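# Place assembled housing upright on belt behind rail

## Task

Find the white housing that already contains both its circuit board and its motor, stand it upright on the dark belt strip lying just behind the white rail with the board and motor still seated inside, and then release it.

## Robot and tools

Robot: two arms, left_arm and right_arm, each ending in a two-finger gripper. The names are labels only; they do not match the sides of a camera image. left_arm is mounted on the +y side.

Frame: a single scene frame for both arms. Origin is on the tabletop midway between the arms, +x points out across the table, +z points up. Positions are in metres; orientations are unit quaternions written w first (qw, qx, qy, qz). The gripper's fingers extend along its own +z axis and close along its own y axis. The reported end_effector_position sits between the finger pads, roughly 1 cm short of the fingertips. Reported hand positions can be somewhat wrong, especially far from the base, and motions tend to finish a centimetre or more off, usually low.

The row: every motion argument uses one flat row of 16 numbers covering both arms, even if only one moves: x, y, z, qw, qx, qy, qz, opening for left_arm, then the same eight for right_arm. x, y, z and the quaternion are an absolute target pose in the scene frame, not an offset. Opening runs from -1 (closed) to +1 (fully open, 0.094 m). To keep an arm still, resend exactly the pose from the latest result plus its intended opening; to hold an orientation, repeat the same quaternion in every row rather than copying a drifted one back.

execute_actions(actions): a list of up to 15 actions; each action is a table of up to 15 rows, one row per control step of 1/30 s. If fewer than 15 rows are given, the last row is repeated to fill 15 steps. An empty list just returns the current state and images. An action is rejected for both arms if any target lies more than 0.6 m from that gripper's current position along any of the gripper's own axes; if the first action fails this check, or any action is malformed, nothing runs. Each step the command is clipped to within 70 mm and 16 degrees of the measured pose, so a distant target takes several actions; after an action the arm continues only to its last clipped pose, so keep commanding. Position is favoured over orientation when both cannot be met.

move(target, speed, blocking): target is one 16-number row as above. Each gripper follows a straight line toward its pose, all arms finishing together, lasting 0.5 to 10 s (cut off at 10 s). speed is the path top speed in m/s, 0.002 to 0.5, default 0.25; rotation is limited to twice that in rad/s. Rotation takes the shorter direction. Paths ignore obstacles and the other arm. Openings are applied at the start. With blocking=false the result returns after 0.5 s while the arm keeps going; then use wait or stop before sending new rows or moves. The result adds a move: line giving the ending (done, off_target, moving, held, fault) and the limits that acted (paced = pose was clipped; held = a check blocked some steps, after which the arm may surge faster than speed), plus each gripper's distance from its pose. If only one arm is named, the other finished normally.

wait(seconds): 0 to 10; arms hold their last command; returns early if a running move ends. stop(): brakes a running move (needs stopping distance); fingers keep moving. zoom_image(camera, region): camera is cam_left_wrist or cam_right_wrist (both 504x504 fisheye), region [x0, y0, x1, y1] in pixels from the top-left, at most 504 by 504. finished_scene(scene): pass the current scene's number; it ends the scene irreversibly and reports success. Replying without a tool call ends everything.

Results: a state line left_arm: ... | right_arm: ... with each gripper's position and quaternion; Hand target lines showing the pose each controller is driving toward; grip_measured, the measured finger opening on the command scale (Joint positions ends with the opening in metres; readings may be off by about 1 mm); pose unreachable lines when a clearance check altered or blocked a named arm; FAULT and OVER-TEMPERATURE FAULT lines; MOTOR HOT warnings from 75 °C. At 90 °C the hot arm halts for 10 s; at 100 °C it goes limp and drops what it holds. Carrying loads, even while idle, heats motors. Joint limits (rad): waist -2.618 to 3.054, shoulder 0 to 3.142, elbow 0 to 3.142, wrist pitch -1.571 to 1.571, wrist yaw -1.571 to 1.571, wrist roll -2.094 to 2.094; elbows cannot fully straighten.

Gripping: to hold something, command an opening below grip_measured, about 0.03 below for a firm grip, less for a gentle one. Pad force tops out near 50 to 62 N and is weaker on parts under about 2 mm thick; first contact can spike.

Cautions: the robot holds your last command during thinking time. Parts may be briefly tugged or loose items nudged. Never knock or place anything off the table. Avoid drops, slips, fast impacts and pressing far past a contact (faster and deeper means harder). Keep the arms from colliding or pushing each other. Favour smooth, short, efficient motions.

Each tool is called after "Emit:" as name([rows], argument=value, ...), one row to a line, values as JSON.

## Session

Emit:
execute_actions(actions=[])

Scene clock: 0.00 s.
left_arm: end_effector_position=(+0.5495, +0.1994, +0.1961) grip_measured=+1.000 end_effector_quat_wxyz=(+0.294, -0.033, +0.893, -0.340) | right_arm: end_effector_position=(+0.2285, -0.4812, +0.1438) grip_measured=+1.000 end_effector_quat_wxyz=(+0.114, +0.594, +0.564, +0.563)
Joint positions: left_arm=[-0.128  2.302  2.215 -0.732  0.617 -0.339  0.094] | right_arm=[-1.083  1.644  0.929 -1.332 -1.178  0.102  0.094]
Joint velocities: left_arm=[ 0.002  0.002  0.027 -0.007  0.022 -0.051  0.   ] | right_arm=[ 0.002  0.007  0.002 -0.051  0.007 -0.066  0.   ]
Motor temperatures (°C, as the motors report them): left_arm=[26 27 28 24 26 27] | right_arm=[25 26 26 25 24 28]
Hand target (left_arm): +0.550, +0.199, +0.213; +0.312, -0.022, +0.886, -0.342
Hand target (right_arm): +0.230, -0.483, +0.147; +0.124, +0.589, +0.565, +0.565

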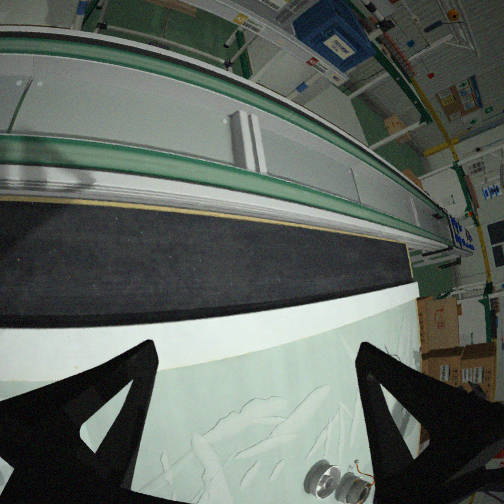

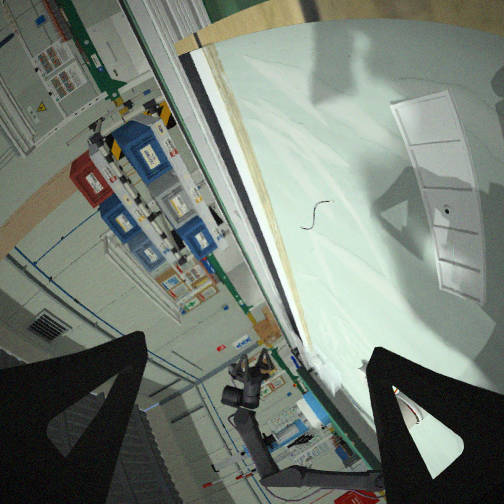

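Emit:
move(target=[0.35,0.05,0.42,0,0,1,0,1, 0.2285,-0.4812,0.1438,0.114,0.594,0.564,0.563,1])

Scene clock: 5.07 s.
left_arm: end_effector_position=(+0.3532, +0.0503, +0.3968) grip_measured=+1.000 end_effector_quat_wxyz=(+0.335, -0.000, +0.911, -0.241) | right_arm: end_effector_position=(+0.2279, -0.4809, +0.1428) grip_measured=+1.000 end_effector_quat_wxyz=(+0.112, +0.594, +0.565, +0.561)
Joint positions: left_arm=[-0.683  2.087  2.847 -1.48   0.04  -0.589  0.094] | right_arm=[-1.083  1.644  0.929 -1.332 -1.172  0.102  0.094]
Joint velocities: left_arm=[-0.007 -0.012 -0.012 -0.037 -0.051 -0.081  0.   ] | right_arm=[-0.002 -0.012  0.002  0.022 -0.022 -0.022  0.   ]
Motor temperatures (°C, as the motors report them): left_arm=[26 29 29 25 26 27] | right_arm=[25 26 26 25 25 28]
Hand target (left_arm): +0.348, +0.050, +0.418; +0.361, -0.001, +0.897, -0.255
Hand target (right_arm): +0.229, -0.481, +0.144; +0.114, +0.594, +0.564, +0.563
Off the commanded pose (left_arm): 0.023 m, 49 deg; orientation clipped at the last step of the last action.
Off the commanded pose (right_arm): 0.001 m, 0 deg.
elbow stopped short (left arm): the move would have taken joint 3 (elbow) straighter than the controller allows; a more bent joint 3 avoids this.
move: off_target (left_arm); limits=paced

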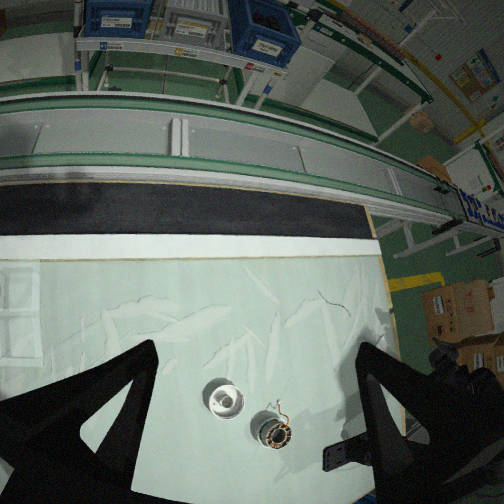

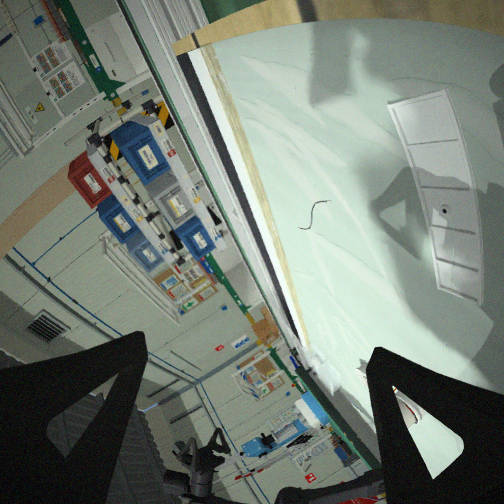

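Emit:
move(target=[0.3,0.25,0.33,0,0,1,0,1, 0.2285,-0.4812,0.1438,0.114,0.594,0.564,0.563,1])

Scene clock: 10.10 s.
left_arm: end_effector_position=(+0.3088, +0.2504, +0.3264) grip_measured=+1.000 end_effector_quat_wxyz=(+0.229, -0.022, +0.971, -0.060) | right_arm: end_effector_position=(+0.2275, -0.4807, +0.1421) grip_measured=+1.000 end_effector_quat_wxyz=(+0.111, +0.595, +0.566, +0.560)
Joint positions: left_arm=[-0.269  1.694  2.176 -1.577  0.035 -0.212  0.094] | right_arm=[-1.083  1.644  0.929 -1.332 -1.167  0.102  0.094]
Joint velocities: left_arm=[-0.007 -0.002  0.017  0.066 -0.066  0.095  0.   ] | right_arm=[-0.007 -0.002 -0.002 -0.007  0.022 -0.051  0.   ]
Motor temperatures (°C, as the motors report them): left_arm=[26 30 29 26 26 27] | right_arm=[25 26 26 25 25 28]
Hand target (left_arm): +0.302, +0.250, +0.331; +0.235, -0.013, +0.970, -0.054
Hand target (right_arm): +0.229, -0.481, +0.144; +0.114, +0.594, +0.564, +0.563
Off the commanded pose (left_arm): 0.009 m, 27 deg; orientation clipped at the last step of the last action.
Off the commanded pose (right_arm): 0.002 m, 1 deg.
joint sent to its limit (left arm) — the command would take joint 4 (wrist pitch) past its lower limit, so that joint was sent only as far as its limit.
move: off_target (left_arm); limits=paced

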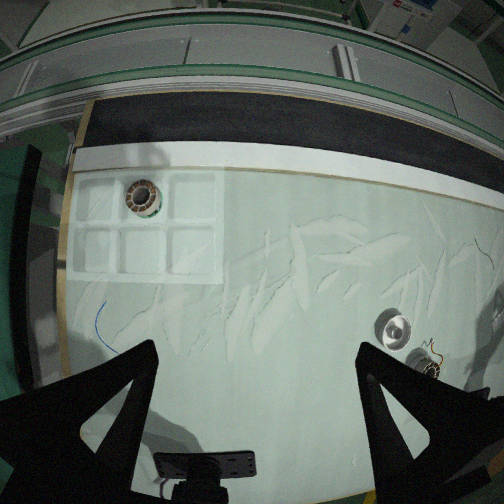

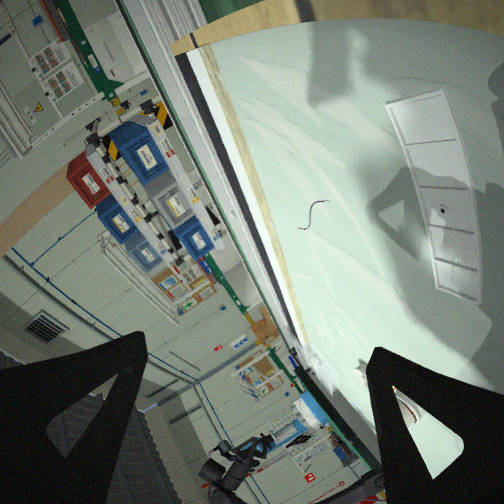

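Emit:
zoom_image(camera="cam_left_wrist", region=[60,150,240,300])

Emit:
zoom_image(camera="cam_left_wrist", region=[350,290,470,390])

Region (60, 150, 240, 300) of cam_left_wrist's 504x504 image, scaled by 2.800, with more detail than that image has.

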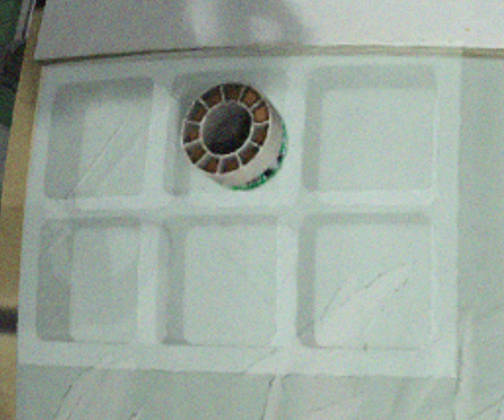

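Region (350, 290, 470, 390) of cam_left_wrist's 504x504 image, scaled by 4.200, with more detail than that image has.

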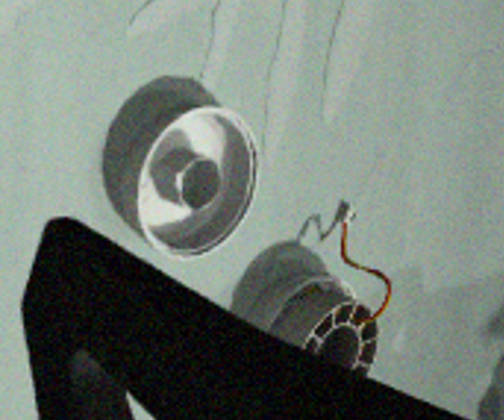

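Emit:
move(target=[0.3088,0.2504,0.3264,0.229,-0.022,0.971,-0.06,1, 0.3,-0.25,0.3,0,1,0,0,1])

Scene clock: 17.83 s.
left_arm: end_effector_position=(+0.3089, +0.2512, +0.3264) grip_measured=+1.000 end_effector_quat_wxyz=(+0.229, -0.022, +0.971, -0.057) | right_arm: end_effector_position=(+0.2985, -0.2596, +0.2957) grip_measured=+1.000 end_effector_quat_wxyz=(-0.140, +0.799, +0.529, +0.247)
Joint positions: left_arm=[-0.269  1.694  2.176 -1.577  0.03  -0.211  0.094] | right_arm=[ 0.147  1.555  1.855 -1.567 -0.498  2.081  0.094]
Joint velocities: left_arm=[-0.002  0.012 -0.022  0.051  0.051  0.037  0.   ] | right_arm=[ 0.017 -0.012 -0.017  0.007 -0.051  0.066  0.   ]
Motor temperatures (°C, as the motors report them): left_arm=[26 30 29 26 26 27] | right_arm=[25 26 27 25 25 28]
Hand target (left_arm): +0.309, +0.250, +0.326; +0.229, -0.022, +0.971, -0.060
Hand target (right_arm): +0.298, -0.257, +0.297; -0.150, +0.801, +0.526, +0.244
Off the commanded pose (left_arm): 0.001 m, 0 deg.
Off the commanded pose (right_arm): 0.011 m, 74 deg; orientation clipped at the last step of the last action.
joint sent to its limit (right arm) — the command would take joint 4 (wrist pitch) past its lower limit and joint 6 (wrist roll) past its upper limit, so those joints were sent only as far as their limits.
move: off_target (right_arm); limits=paced

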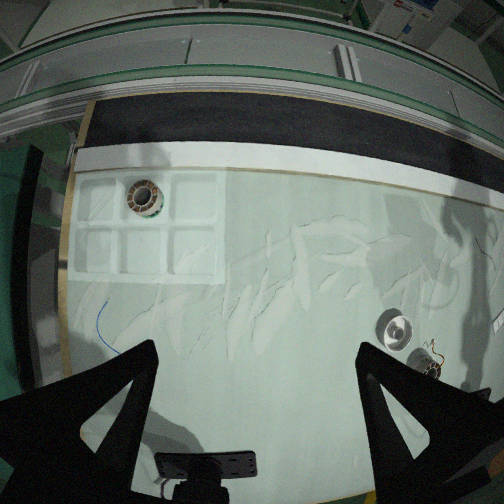

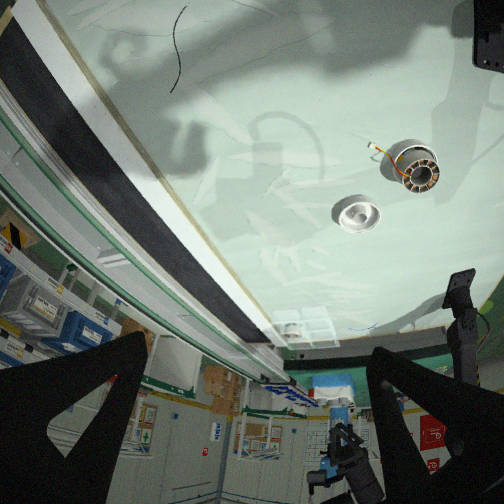

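Use (0,0,1,0) for the right arm too.

Emit:
move(target=[0.3088,0.2504,0.3264,0.229,-0.022,0.971,-0.06,1, 0.3,-0.3,0.33,0,0,1,0,1])

Scene clock: 24.10 s.
left_arm: end_effector_position=(+0.3089, +0.2512, +0.3264) grip_measured=+1.000 end_effector_quat_wxyz=(+0.229, -0.022, +0.971, -0.057) | right_arm: end_effector_position=(+0.3062, -0.3020, +0.3173) grip_measured=+1.000 end_effector_quat_wxyz=(+0.213, +0.021, +0.975, +0.049)
Joint positions: left_arm=[-0.269  1.694  2.176 -1.577  0.03  -0.211  0.094] | right_arm=[ 0.274  1.525  1.97  -1.574 -0.02   0.206  0.094]
Joint velocities: left_arm=[ 0.007  0.012 -0.022 -0.081 -0.007  0.007  0.   ] | right_arm=[ 0.012 -0.007  0.007  0.022 -0.037  0.037  0.   ]
Motor temperatures (°C, as the motors report them): left_arm=[26 29 29 27 26 27] | right_arm=[25 27 27 25 25 28]
Hand target (left_arm): +0.309, +0.250, +0.326; +0.229, -0.022, +0.971, -0.060
Hand target (right_arm): +0.301, -0.301, +0.329; +0.231, +0.010, +0.972, +0.047
Off the commanded pose (left_arm): 0.001 m, 0 deg.
Off the commanded pose (right_arm): 0.014 m, 25 deg; orientation clipped at the last step of the last action.
joint sent to its limit (right arm) — the command would take joint 4 (wrist pitch) past its lower limit, so that joint was sent only as far as its limit.
move: off_target (right_arm); limits=paced

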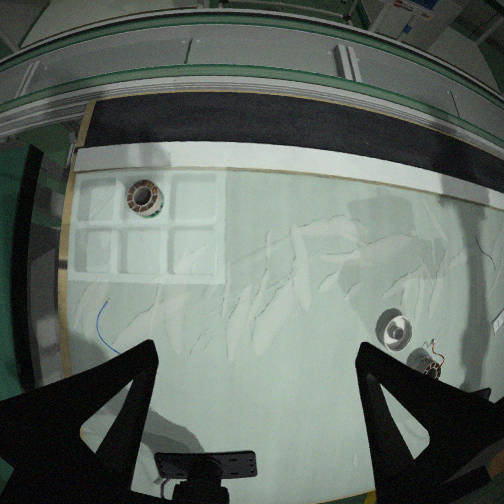

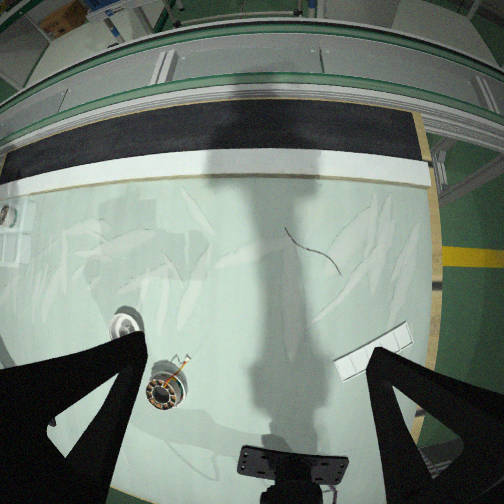

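Emit:
zoom_image(camera="cam_right_wrist", region=[90,290,240,420])

Emit:
zoom_image(camera="cam_right_wrist", region=[320,300,430,400])

Region (90, 290, 240, 420) of cam_right_wrist's 504x504 image, scaled by 3.360, with more detail than that image has; it fills the top 437 rows of this view, and the rest is white.

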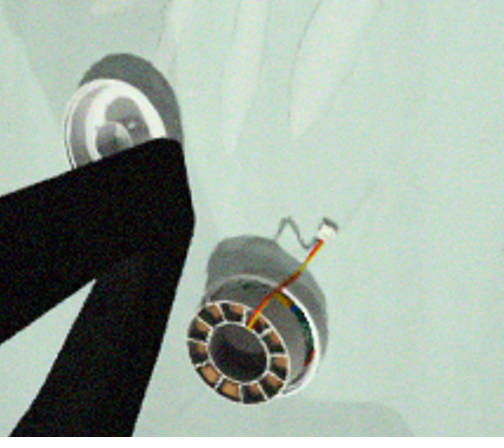

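Region (320, 300, 430, 400) of cam_right_wrist's 504x504 image, scaled by 4.582, with more detail than that image has; it fills the top 458 rows of this view, and the rest is white.

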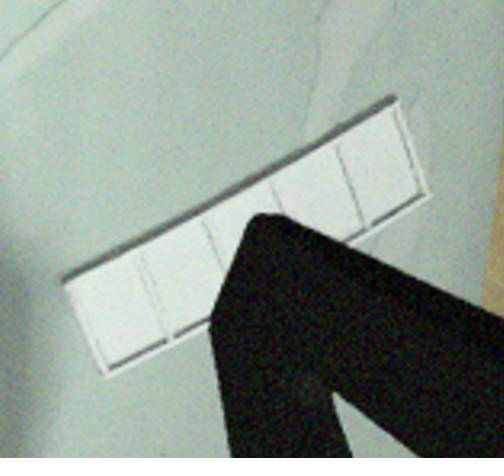

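Emit:
move(target=[0.3088,0.2504,0.3264,0.229,-0.022,0.971,-0.06,1, 0.25,-0.14,0.2,0,0,1,0,1])

Scene clock: 36.60 s.
left_arm: end_effector_position=(+0.3089, +0.2512, +0.3264) grip_measured=+1.000 end_effector_quat_wxyz=(+0.229, -0.022, +0.971, -0.057) | right_arm: end_effector_position=(+0.2515, -0.1441, +0.1983) grip_measured=+1.000 end_effector_quat_wxyz=(+0.020, -0.006, +1.000, +0.004)
Joint positions: left_arm=[-0.269  1.694  2.176 -1.577  0.03  -0.211  0.094] | right_arm=[ 0.825  1.785  1.826 -1.576  0.02   0.696  0.094]
Joint velocities: left_arm=[-0.012  0.002  0.012  0.022 -0.007 -0.051  0.   ] | right_arm=[ 0.002 -0.002 -0.007 -0.051 -0.037  0.007  0.   ]
Motor temperatures (°C, as the motors report them): left_arm=[26 29 29 27 26 27] | right_arm=[25 27 28 26 25 28]
Hand target (left_arm): +0.309, +0.250, +0.326; +0.229, -0.022, +0.971, -0.060
Hand target (right_arm): +0.249, -0.143, +0.201; +0.020, -0.003, +1.000, +0.007
Off the commanded pose (left_arm): 0.001 m, 0 deg.
Off the commanded pose (right_arm): 0.005 m, 2 deg.
joint sent to its limit (right arm) — the command would take joint 4 (wrist pitch) past its lower limit, so that joint was sent only as far as its limit.
move: done

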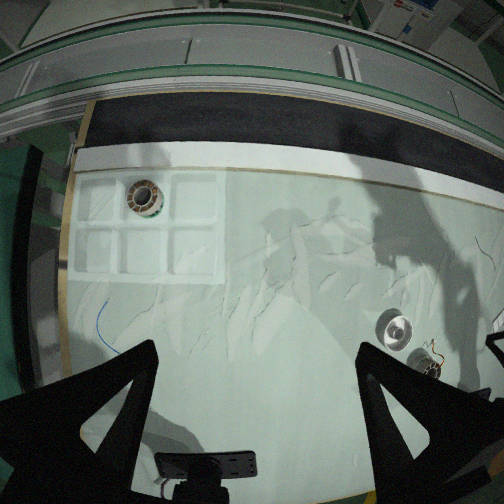

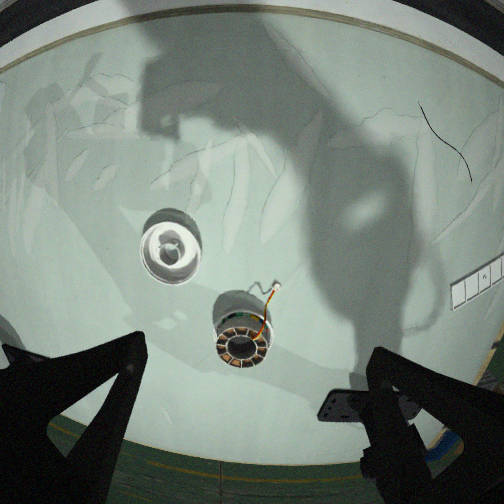

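Emit:
move(target=[0.3088,0.2504,0.3264,0.229,-0.022,0.971,-0.06,1, 0.25,-0.145,0.12,0,0,1,0,1], speed=0.15)

Scene clock: 41.47 s.
left_arm: end_effector_position=(+0.3089, +0.2512, +0.3264) grip_measured=+1.000 end_effector_quat_wxyz=(+0.229, -0.022, +0.971, -0.057) | right_arm: end_effector_position=(+0.2472, -0.1439, +0.1177) grip_measured=+1.000 end_effector_quat_wxyz=(-0.005, -0.005, +1.000, -0.006)
Joint positions: left_arm=[-0.269  1.694  2.176 -1.577  0.03  -0.211  0.094] | right_arm=[ 0.825  1.785  1.503 -1.305  0.003  0.698  0.094]
Joint velocities: left_arm=[-0.002 -0.007 -0.007  0.022 -0.022 -0.007  0.   ] | right_arm=[ 0.017 -0.002 -0.002  0.007  0.007  0.051  0.   ]
Motor temperatures (°C, as the motors report them): left_arm=[26 29 29 27 26 27] | right_arm=[25 28 28 26 25 28]
Hand target (left_arm): +0.309, +0.250, +0.326; +0.229, -0.022, +0.971, -0.060
Hand target (right_arm): +0.249, -0.146, +0.120; -0.000, -0.000, +1.000, +0.000
Off the commanded pose (left_arm): 0.001 m, 0 deg.
Off the commanded pose (right_arm): 0.004 m, 1 deg.
move: done

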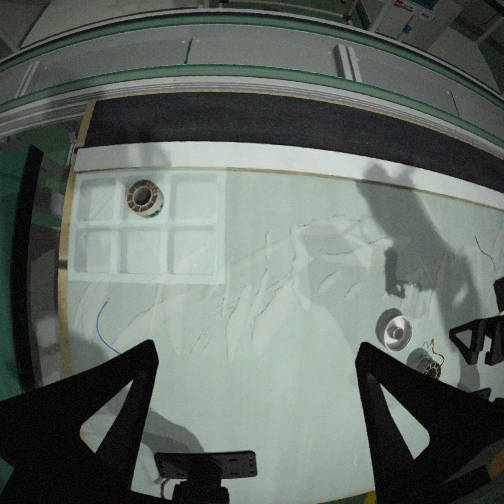

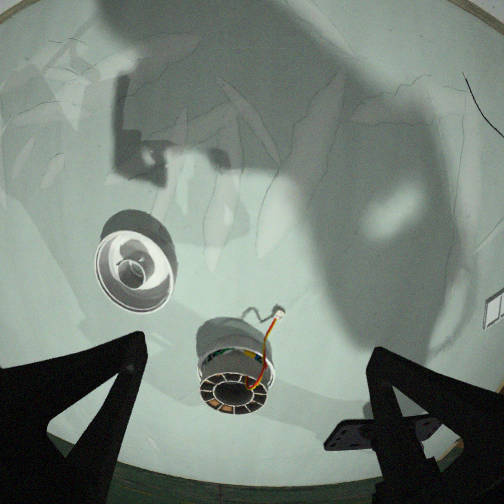

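Emit:
move(target=[0.3088,0.2504,0.3264,0.229,-0.022,0.971,-0.06,1, 0.225,-0.145,0.09,0,0,1,0,1], speed=0.15)

Scene clock: 47.97 s.
left_arm: end_effector_position=(+0.3089, +0.2512, +0.3264) grip_measured=+1.000 end_effector_quat_wxyz=(+0.229, -0.022, +0.971, -0.057) | right_arm: end_effector_position=(+0.2273, -0.1482, +0.0853) grip_measured=+1.000 end_effector_quat_wxyz=(-0.008, +0.000, +1.000, -0.009)
Joint positions: left_arm=[-0.269  1.694  2.176 -1.577  0.03  -0.211  0.094] | right_arm=[ 0.855  1.739  1.319 -1.174  0.002  0.74   0.094]
Joint velocities: left_arm=[-0.017 -0.007 -0.007 -0.007 -0.066 -0.037  0.   ] | right_arm=[-0.012 -0.002 -0.002 -0.066  0.007  0.066  0.   ]
Motor temperatures (°C, as the motors report them): left_arm=[26 29 29 27 26 27] | right_arm=[25 28 28 25 25 28]
Hand target (left_arm): +0.309, +0.250, +0.326; +0.229, -0.022, +0.971, -0.060
Hand target (right_arm): +0.225, -0.146, +0.090; +0.000, +0.000, +1.000, -0.000
Off the commanded pose (left_arm): 0.001 m, 0 deg.
Off the commanded pose (right_arm): 0.006 m, 1 deg.
move: done

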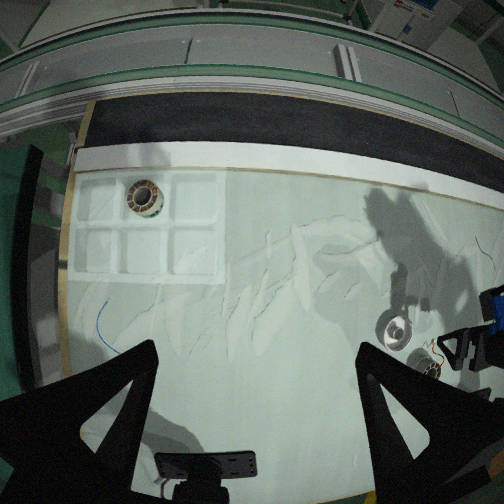

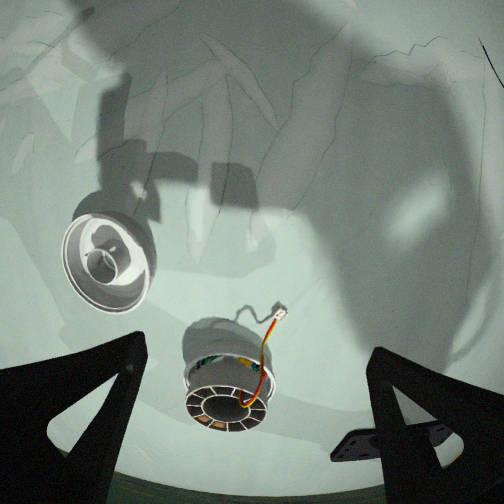

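Emit:
zoom_image(camera="cam_left_wrist", region=[384,280,504,400])

Region (384, 280, 504, 400) of cam_left_wrist's 504x504 image, scaled by 4.200, with more detail than that image has.

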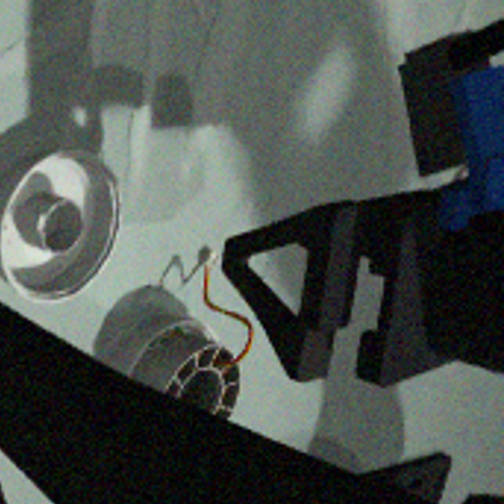

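Emit:
move(target=[0.3088,0.2504,0.3264,0.229,-0.022,0.971,-0.06,1, 0.21,-0.13,0.07,0,0,1,0,1], speed=0.08)

Scene clock: 60.10 s.
left_arm: end_effector_position=(+0.3089, +0.2512, +0.3264) grip_measured=+1.000 end_effector_quat_wxyz=(+0.229, -0.022, +0.971, -0.057) | right_arm: end_effector_position=(+0.2125, -0.1324, +0.0696) grip_measured=+1.000 end_effector_quat_wxyz=(-0.002, -0.001, +1.000, -0.004)
Joint positions: left_arm=[-0.269  1.694  2.176 -1.577  0.03  -0.211  0.094] | right_arm=[ 0.926  1.739  1.256 -1.095  0.002  0.809  0.094]
Joint velocities: left_arm=[-0.002 -0.012 -0.022  0.007 -0.007 -0.051  0.   ] | right_arm=[-0.002  0.002 -0.022  0.037  0.037 -0.022  0.   ]
Motor temperatures (°C, as the motors report them): left_arm=[26 29 29 27 26 27] | right_arm=[25 29 28 25 25 28]
Hand target (left_arm): +0.309, +0.250, +0.326; +0.229, -0.022, +0.971, -0.060
Hand target (right_arm): +0.210, -0.131, +0.070; +0.001, +0.000, +1.000, -0.001
Off the commanded pose (left_arm): 0.001 m, 0 deg.
Off the commanded pose (right_arm): 0.003 m, 0 deg.
move: done

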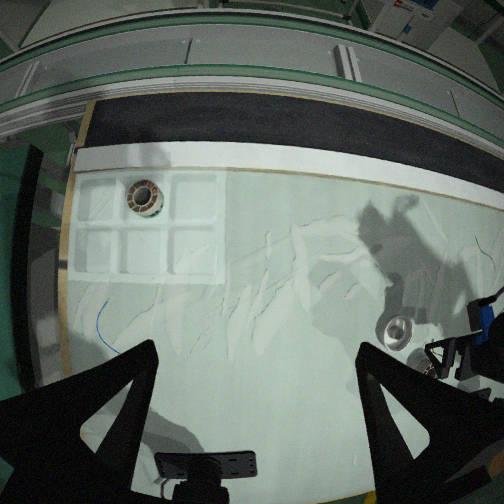

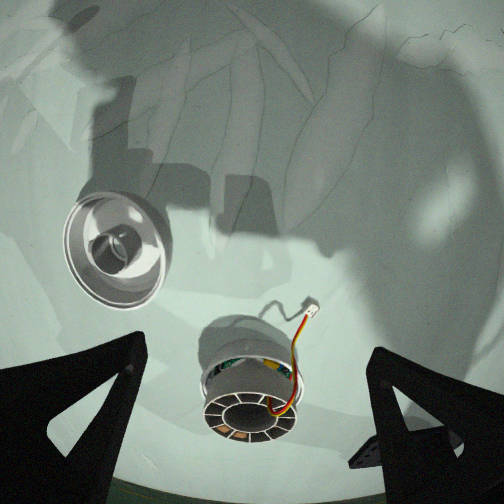

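Emit:
move(target=[0.3088,0.2504,0.3264,0.229,-0.022,0.971,-0.06,1, 0.21,-0.132,0.03,0,0,1,0,1], speed=0.05)

Scene clock: 63.00 s.
left_arm: end_effector_position=(+0.3089, +0.2512, +0.3264) grip_measured=+1.000 end_effector_quat_wxyz=(+0.229, -0.022, +0.971, -0.057) | right_arm: end_effector_position=(+0.2120, -0.1329, +0.0347) grip_measured=+1.000 end_effector_quat_wxyz=(+0.004, -0.000, +1.000, +0.002)
Joint positions: left_arm=[-0.269  1.694  2.176 -1.577  0.03  -0.211  0.094] | right_arm=[ 0.926  1.763  1.138 -0.938  0.002  0.81   0.094]
Joint velocities: left_arm=[ 0.002 -0.002  0.012  0.007 -0.007 -0.022  0.   ] | right_arm=[-0.002  0.002 -0.022  0.037  0.007 -0.007  0.   ]
Motor temperatures (°C, as the motors report them): left_arm=[26 29 29 28 26 27] | right_arm=[25 29 27 25 25 28]
Hand target (left_arm): +0.309, +0.250, +0.326; +0.229, -0.022, +0.971, -0.060
Hand target (right_arm): +0.210, -0.133, +0.030; +0.000, +0.000, +1.000, -0.000
Off the commanded pose (left_arm): 0.001 m, 0 deg.
Off the commanded pose (right_arm): 0.005 m, 0 deg.
move: done

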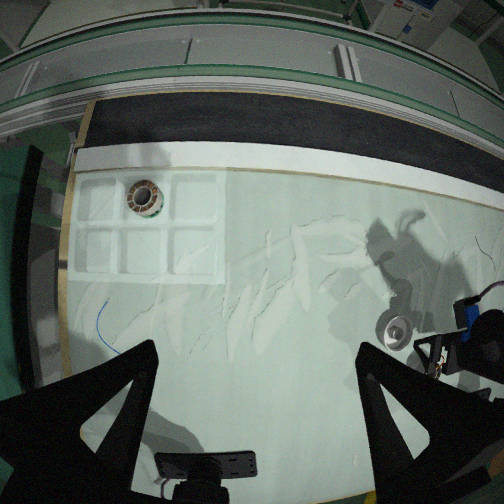

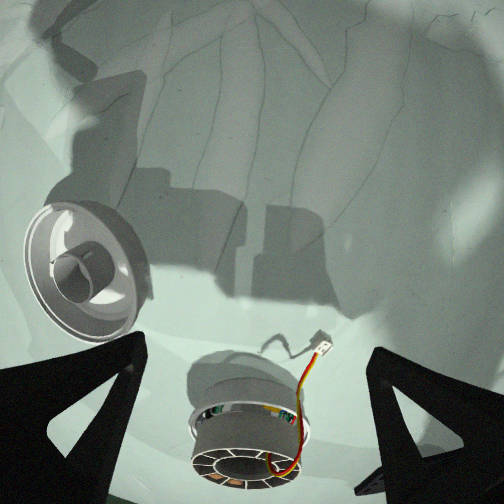

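Emit:
move(target=[0.3088,0.2504,0.3264,0.229,-0.022,0.971,-0.06,1, 0.185,-0.132,0.03,0,0,1,0,1], speed=0.05)

Scene clock: 65.80 s.
left_arm: end_effector_position=(+0.3089, +0.2512, +0.3264) grip_measured=+1.000 end_effector_quat_wxyz=(+0.229, -0.022, +0.971, -0.057) | right_arm: end_effector_position=(+0.1875, -0.1348, +0.0261) grip_measured=+1.000 end_effector_quat_wxyz=(-0.006, -0.001, +1.000, -0.009)
Joint positions: left_arm=[-0.269  1.694  2.176 -1.577  0.03  -0.211  0.094] | right_arm=[ 0.983  1.739  1.073 -0.925  0.002  0.865  0.094]
Joint velocities: left_arm=[ 0.002 -0.032 -0.002  0.007  0.007 -0.007  0.   ] | right_arm=[-0.007  0.002 -0.022  0.051  0.007  0.051  0.   ]
Motor temperatures (°C, as the motors report them): left_arm=[26 29 29 28 26 27] | right_arm=[25 29 27 25 25 28]
Hand target (left_arm): +0.309, +0.250, +0.326; +0.229, -0.022, +0.971, -0.060
Hand target (right_arm): +0.185, -0.133, +0.030; +0.001, -0.000, +1.000, -0.000
Off the commanded pose (left_arm): 0.001 m, 0 deg.
Off the commanded pose (right_arm): 0.005 m, 1 deg.
move: done

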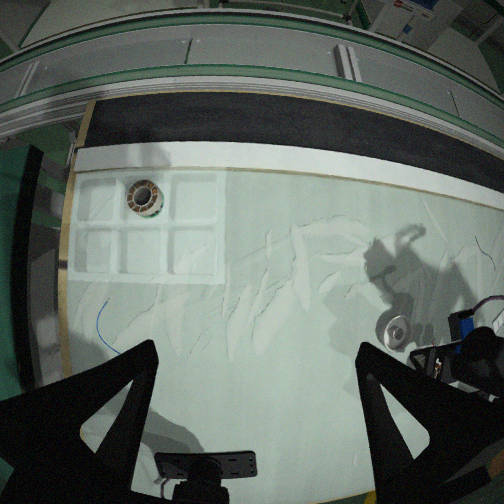

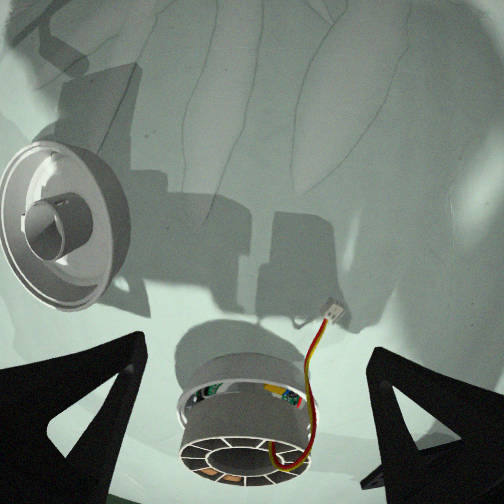

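Looks centred. Close.

Emit:
move(target=[0.3088,0.2504,0.3264,0.229,-0.022,0.971,-0.06,1, 0.185,-0.132,0.03,0,0,1,0,-1])

Scene clock: 67.73 s.
left_arm: end_effector_position=(+0.3089, +0.2512, +0.3264) grip_measured=+1.000 end_effector_quat_wxyz=(+0.229, -0.022, +0.971, -0.057) | right_arm: end_effector_position=(+0.1882, -0.1341, +0.0261) grip_measured=-0.976 end_effector_quat_wxyz=(-0.005, +0.001, +1.000, -0.007)
Joint positions: left_arm=[-0.269  1.694  2.176 -1.577  0.03  -0.211  0.094] | right_arm=[ 0.983  1.739  1.073 -0.922  0.002  0.868  0.001]
Joint velocities: left_arm=[ 0.007 -0.007 -0.002 -0.022  0.037 -0.022  0.   ] | right_arm=[-0.002 -0.007  0.007  0.037  0.022  0.022 -0.   ]
Motor temperatures (°C, as the motors report them): left_arm=[26 29 29 28 26 27] | right_arm=[25 29 27 25 25 28]
Hand target (left_arm): +0.309, +0.250, +0.326; +0.229, -0.022, +0.971, -0.060
Hand target (right_arm): +0.185, -0.132, +0.030; +0.000, +0.000, +1.000, -0.000
Off the commanded pose (left_arm): 0.001 m, 0 deg.
Off the commanded pose (right_arm): 0.005 m, 1 deg.
move: done

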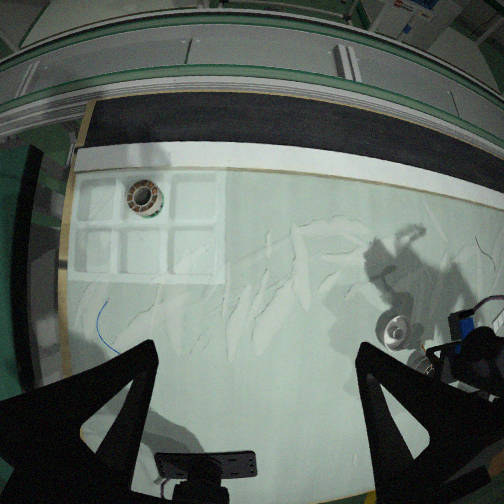

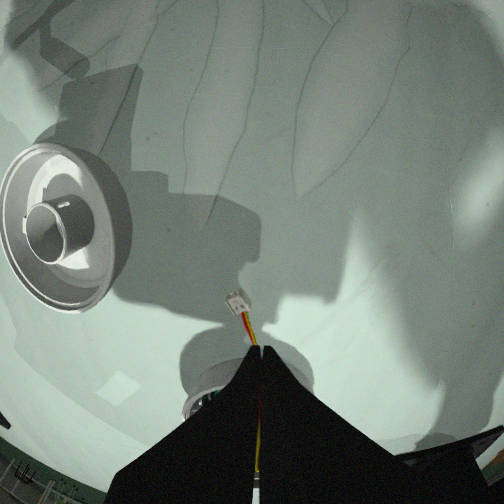

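Emit:
move(target=[0.3088,0.2504,0.3264,0.229,-0.022,0.971,-0.06,1, 0.185,-0.132,0.03,0,0,1,0,1])

Emit:
move(target=[0.3088,0.2504,0.3264,0.229,-0.022,0.971,-0.06,1, 0.185,-0.132,0.10,0,0,1,0,1], speed=0.1)

Emit:
move(target=[0.3088,0.2504,0.3264,0.229,-0.022,0.971,-0.06,1, 0.15,-0.132,0.10,0,0,1,0,1], speed=0.1)

Scene clock: 71.70 s.
left_arm: end_effector_position=(+0.3089, +0.2512, +0.3264) grip_measured=+1.000 end_effector_quat_wxyz=(+0.229, -0.022, +0.971, -0.057) | right_arm: end_effector_position=(+0.1882, -0.1341, +0.0261) grip_measured=+1.000 end_effector_quat_wxyz=(-0.005, +0.001, +1.000, -0.007)
Joint positions: left_arm=[-0.269  1.694  2.176 -1.577  0.03  -0.211  0.094] | right_arm=[ 0.983  1.739  1.073 -0.922  0.002  0.869  0.094]
Joint velocities: left_arm=[ 0.002 -0.017 -0.017 -0.037 -0.022  0.007  0.   ] | right_arm=[-0.022  0.017  0.002  0.022 -0.066 -0.066  0.   ]
Motor temperatures (°C, as the motors report them): left_arm=[26 29 29 28 26 27] | right_arm=[25 29 27 25 25 28]
Hand target (left_arm): +0.309, +0.250, +0.326; +0.229, -0.022, +0.971, -0.060
Hand target (right_arm): +0.185, -0.132, +0.030; -0.000, +0.000, +1.000, -0.000
Off the commanded pose (left_arm): 0.001 m, 0 deg.
Off the commanded pose (right_arm): 0.005 m, 1 deg.
move: done

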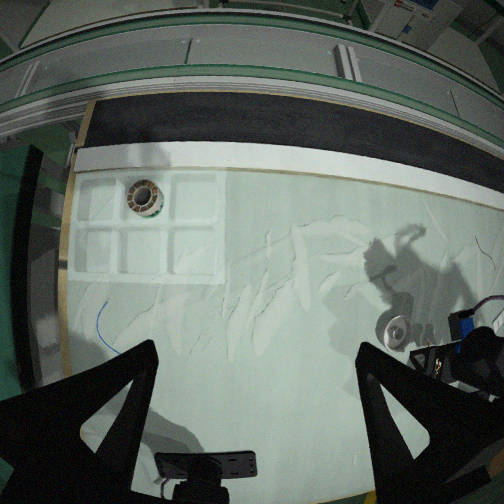

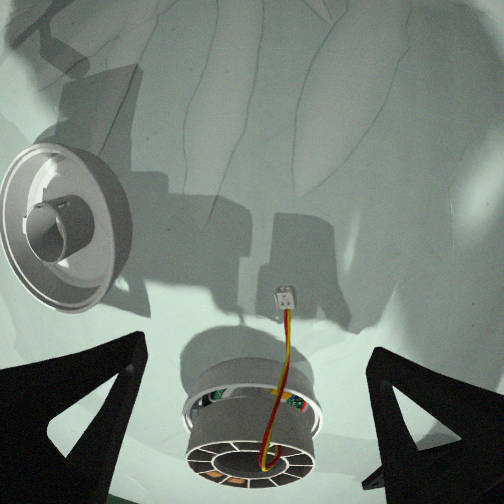

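Scene clock: 73.00 s.
left_arm: end_effector_position=(+0.3089, +0.2512, +0.3264) grip_measured=+1.000 end_effector_quat_wxyz=(+0.229, -0.022, +0.971, -0.057) | right_arm: end_effector_position=(+0.1864, -0.1361, +0.0893) grip_measured=+1.000 end_effector_quat_wxyz=(-0.008, +0.001, +1.000, -0.011)
Joint positions: left_arm=[-0.269  1.694  2.176 -1.577  0.03  -0.211  0.094] | right_arm=[ 0.983  1.667  1.253 -1.184  0.002  0.869  0.094]
Joint velocities: left_arm=[ 0.002  0.012  0.007  0.007 -0.007 -0.051  0.   ] | right_arm=[-0.027 -0.002  0.007 -0.066  0.007 -0.007  0.   ]
Motor temperatures (°C, as the motors report them): left_arm=[26 29 29 28 26 27] | right_arm=[25 29 28 25 25 28]
Hand target (left_arm): +0.309, +0.250, +0.326; +0.229, -0.022, +0.971, -0.060
Hand target (right_arm): +0.186, -0.131, +0.099; +0.000, +0.000, +1.000, +0.000
Off the commanded pose (left_arm): 0.001 m, 0 deg.
Off the commanded pose (right_arm): 0.012 m, 2 deg.
move: off_target (right_arm)

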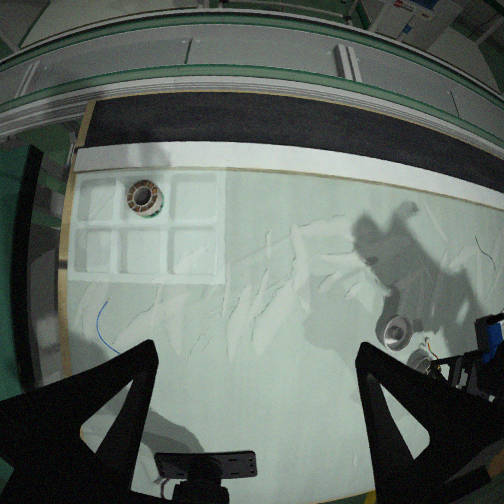

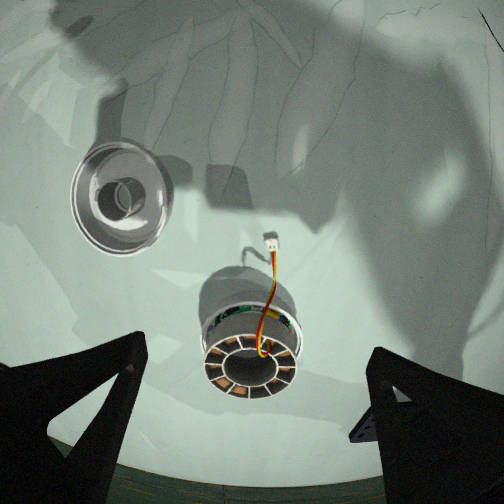

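Scene clock: 73.87 s.
left_arm: end_effector_position=(+0.3089, +0.2512, +0.3264) grip_measured=+1.000 end_effector_quat_wxyz=(+0.229, -0.022, +0.971, -0.057) | right_arm: end_effector_position=(+0.1556, -0.1298, +0.0972) grip_measured=+1.000 end_effector_quat_wxyz=(+0.000, -0.001, +1.000, -0.001)
Joint positions: left_arm=[-0.269  1.694  2.176 -1.577  0.03  -0.211  0.094] | right_arm=[ 1.084  1.586  1.199 -1.185  0.001  0.966  0.094]
Joint velocities: left_arm=[-0.002 -0.012 -0.007  0.007 -0.022 -0.022  0.   ] | right_arm=[-0.012 -0.002 -0.007  0.007  0.007  0.051  0.   ]
Motor temperatures (°C, as the motors report them): left_arm=[26 29 29 28 26 27] | right_arm=[25 29 28 25 25 28]
Hand target (left_arm): +0.309, +0.250, +0.326; +0.229, -0.022, +0.971, -0.060
Hand target (right_arm): +0.151, -0.132, +0.100; +0.002, +0.000, +1.000, -0.001
Off the commanded pose (left_arm): 0.001 m, 0 deg.
Off the commanded pose (right_arm): 0.007 m, 0 deg.
move: done

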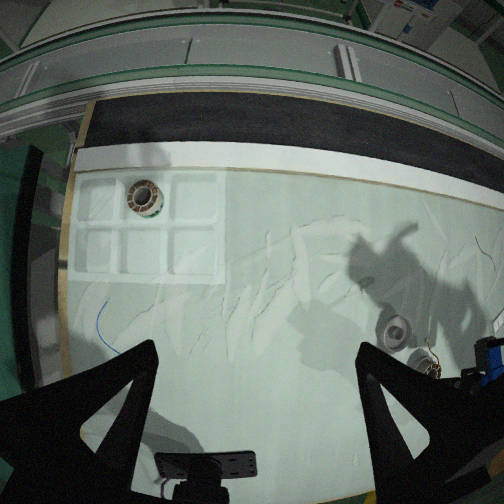

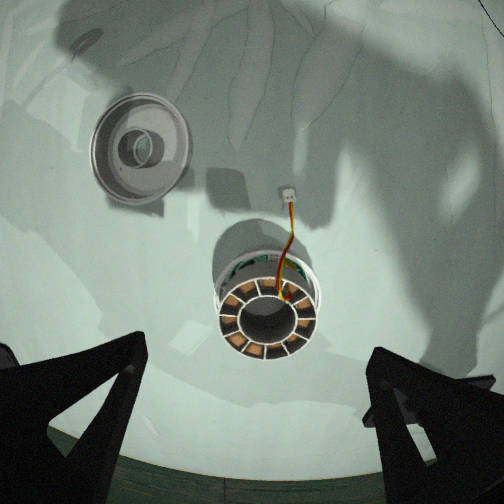

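Emit:
move(target=[0.3088,0.2504,0.3264,0.229,-0.022,0.971,-0.06,1, 0.147,-0.134,0.03,0,0,1,0,1], speed=0.06)

Emit:
move(target=[0.3088,0.2504,0.3264,0.229,-0.022,0.971,-0.06,1, 0.147,-0.134,0.03,0,0,1,0,-1])

Scene clock: 78.50 s.
left_arm: end_effector_position=(+0.3089, +0.2512, +0.3264) grip_measured=+1.000 end_effector_quat_wxyz=(+0.229, -0.022, +0.971, -0.057) | right_arm: end_effector_position=(+0.1511, -0.1363, +0.0346) grip_measured=+1.000 end_effector_quat_wxyz=(+0.003, +0.003, +1.000, +0.004)
Joint positions: left_arm=[-0.269  1.694  2.176 -1.577  0.03  -0.211  0.094] | right_arm=[ 1.084  1.613  0.968 -0.916  0.001  0.975  0.094]
Joint velocities: left_arm=[ 0.007 -0.002 -0.012 -0.007 -0.007 -0.037  0.   ] | right_arm=[ 0.002 -0.012  0.002  0.007 -0.081  0.007  0.   ]
Motor temperatures (°C, as the motors report them): left_arm=[26 29 29 28 26 27] | right_arm=[25 29 28 25 25 28]
Hand target (left_arm): +0.309, +0.250, +0.326; +0.229, -0.022, +0.971, -0.060
Hand target (right_arm): +0.147, -0.135, +0.030; +0.000, -0.000, +1.000, -0.000
Off the commanded pose (left_arm): 0.001 m, 0 deg.
Off the commanded pose (right_arm): 0.007 m, 1 deg.
move: done

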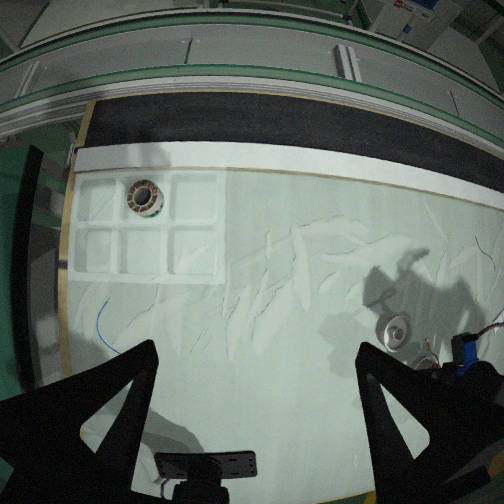

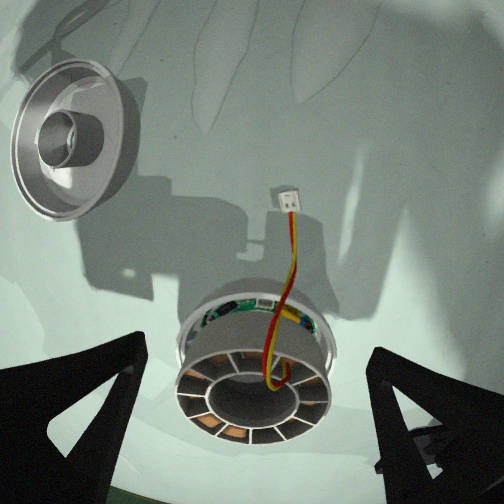

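Scene clock: 79.20 s.
left_arm: end_effector_position=(+0.3089, +0.2512, +0.3264) grip_measured=+1.000 end_effector_quat_wxyz=(+0.229, -0.022, +0.971, -0.057) | right_arm: end_effector_position=(+0.1511, -0.1359, +0.0346) grip_measured=+0.170 end_effector_quat_wxyz=(+0.003, +0.003, +1.000, +0.004)
Joint positions: left_arm=[-0.269  1.694  2.176 -1.577  0.03  -0.211  0.094] | right_arm=[ 1.084  1.613  0.968 -0.915  0.     0.975  0.055]
Joint velocities: left_arm=[ 0.017 -0.012 -0.002  0.037 -0.081 -0.007  0.   ] | right_arm=[ 0.007  0.007 -0.002 -0.066  0.022  0.007 -0.003]
Motor temperatures (°C, as the motors report them): left_arm=[26 29 29 28 26 27] | right_arm=[25 29 28 25 25 28]
Hand target (left_arm): +0.309, +0.250, +0.326; +0.229, -0.022, +0.971, -0.060
Hand target (right_arm): +0.147, -0.134, +0.030; +0.000, -0.000, +1.000, -0.000
Off the commanded pose (left_arm): 0.001 m, 0 deg.
Off the commanded pose (right_arm): 0.006 m, 1 deg.
move: done

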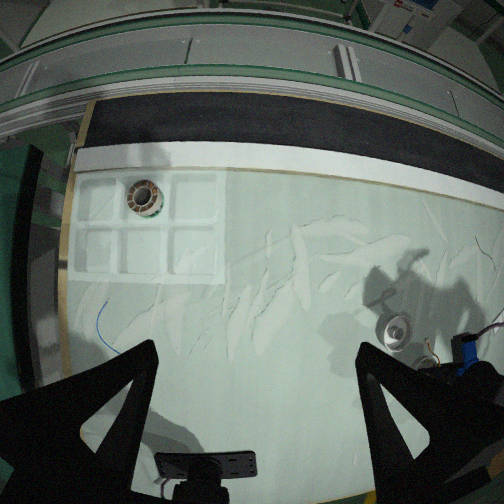

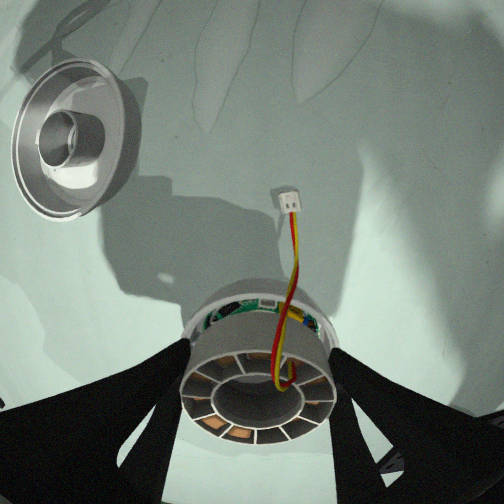

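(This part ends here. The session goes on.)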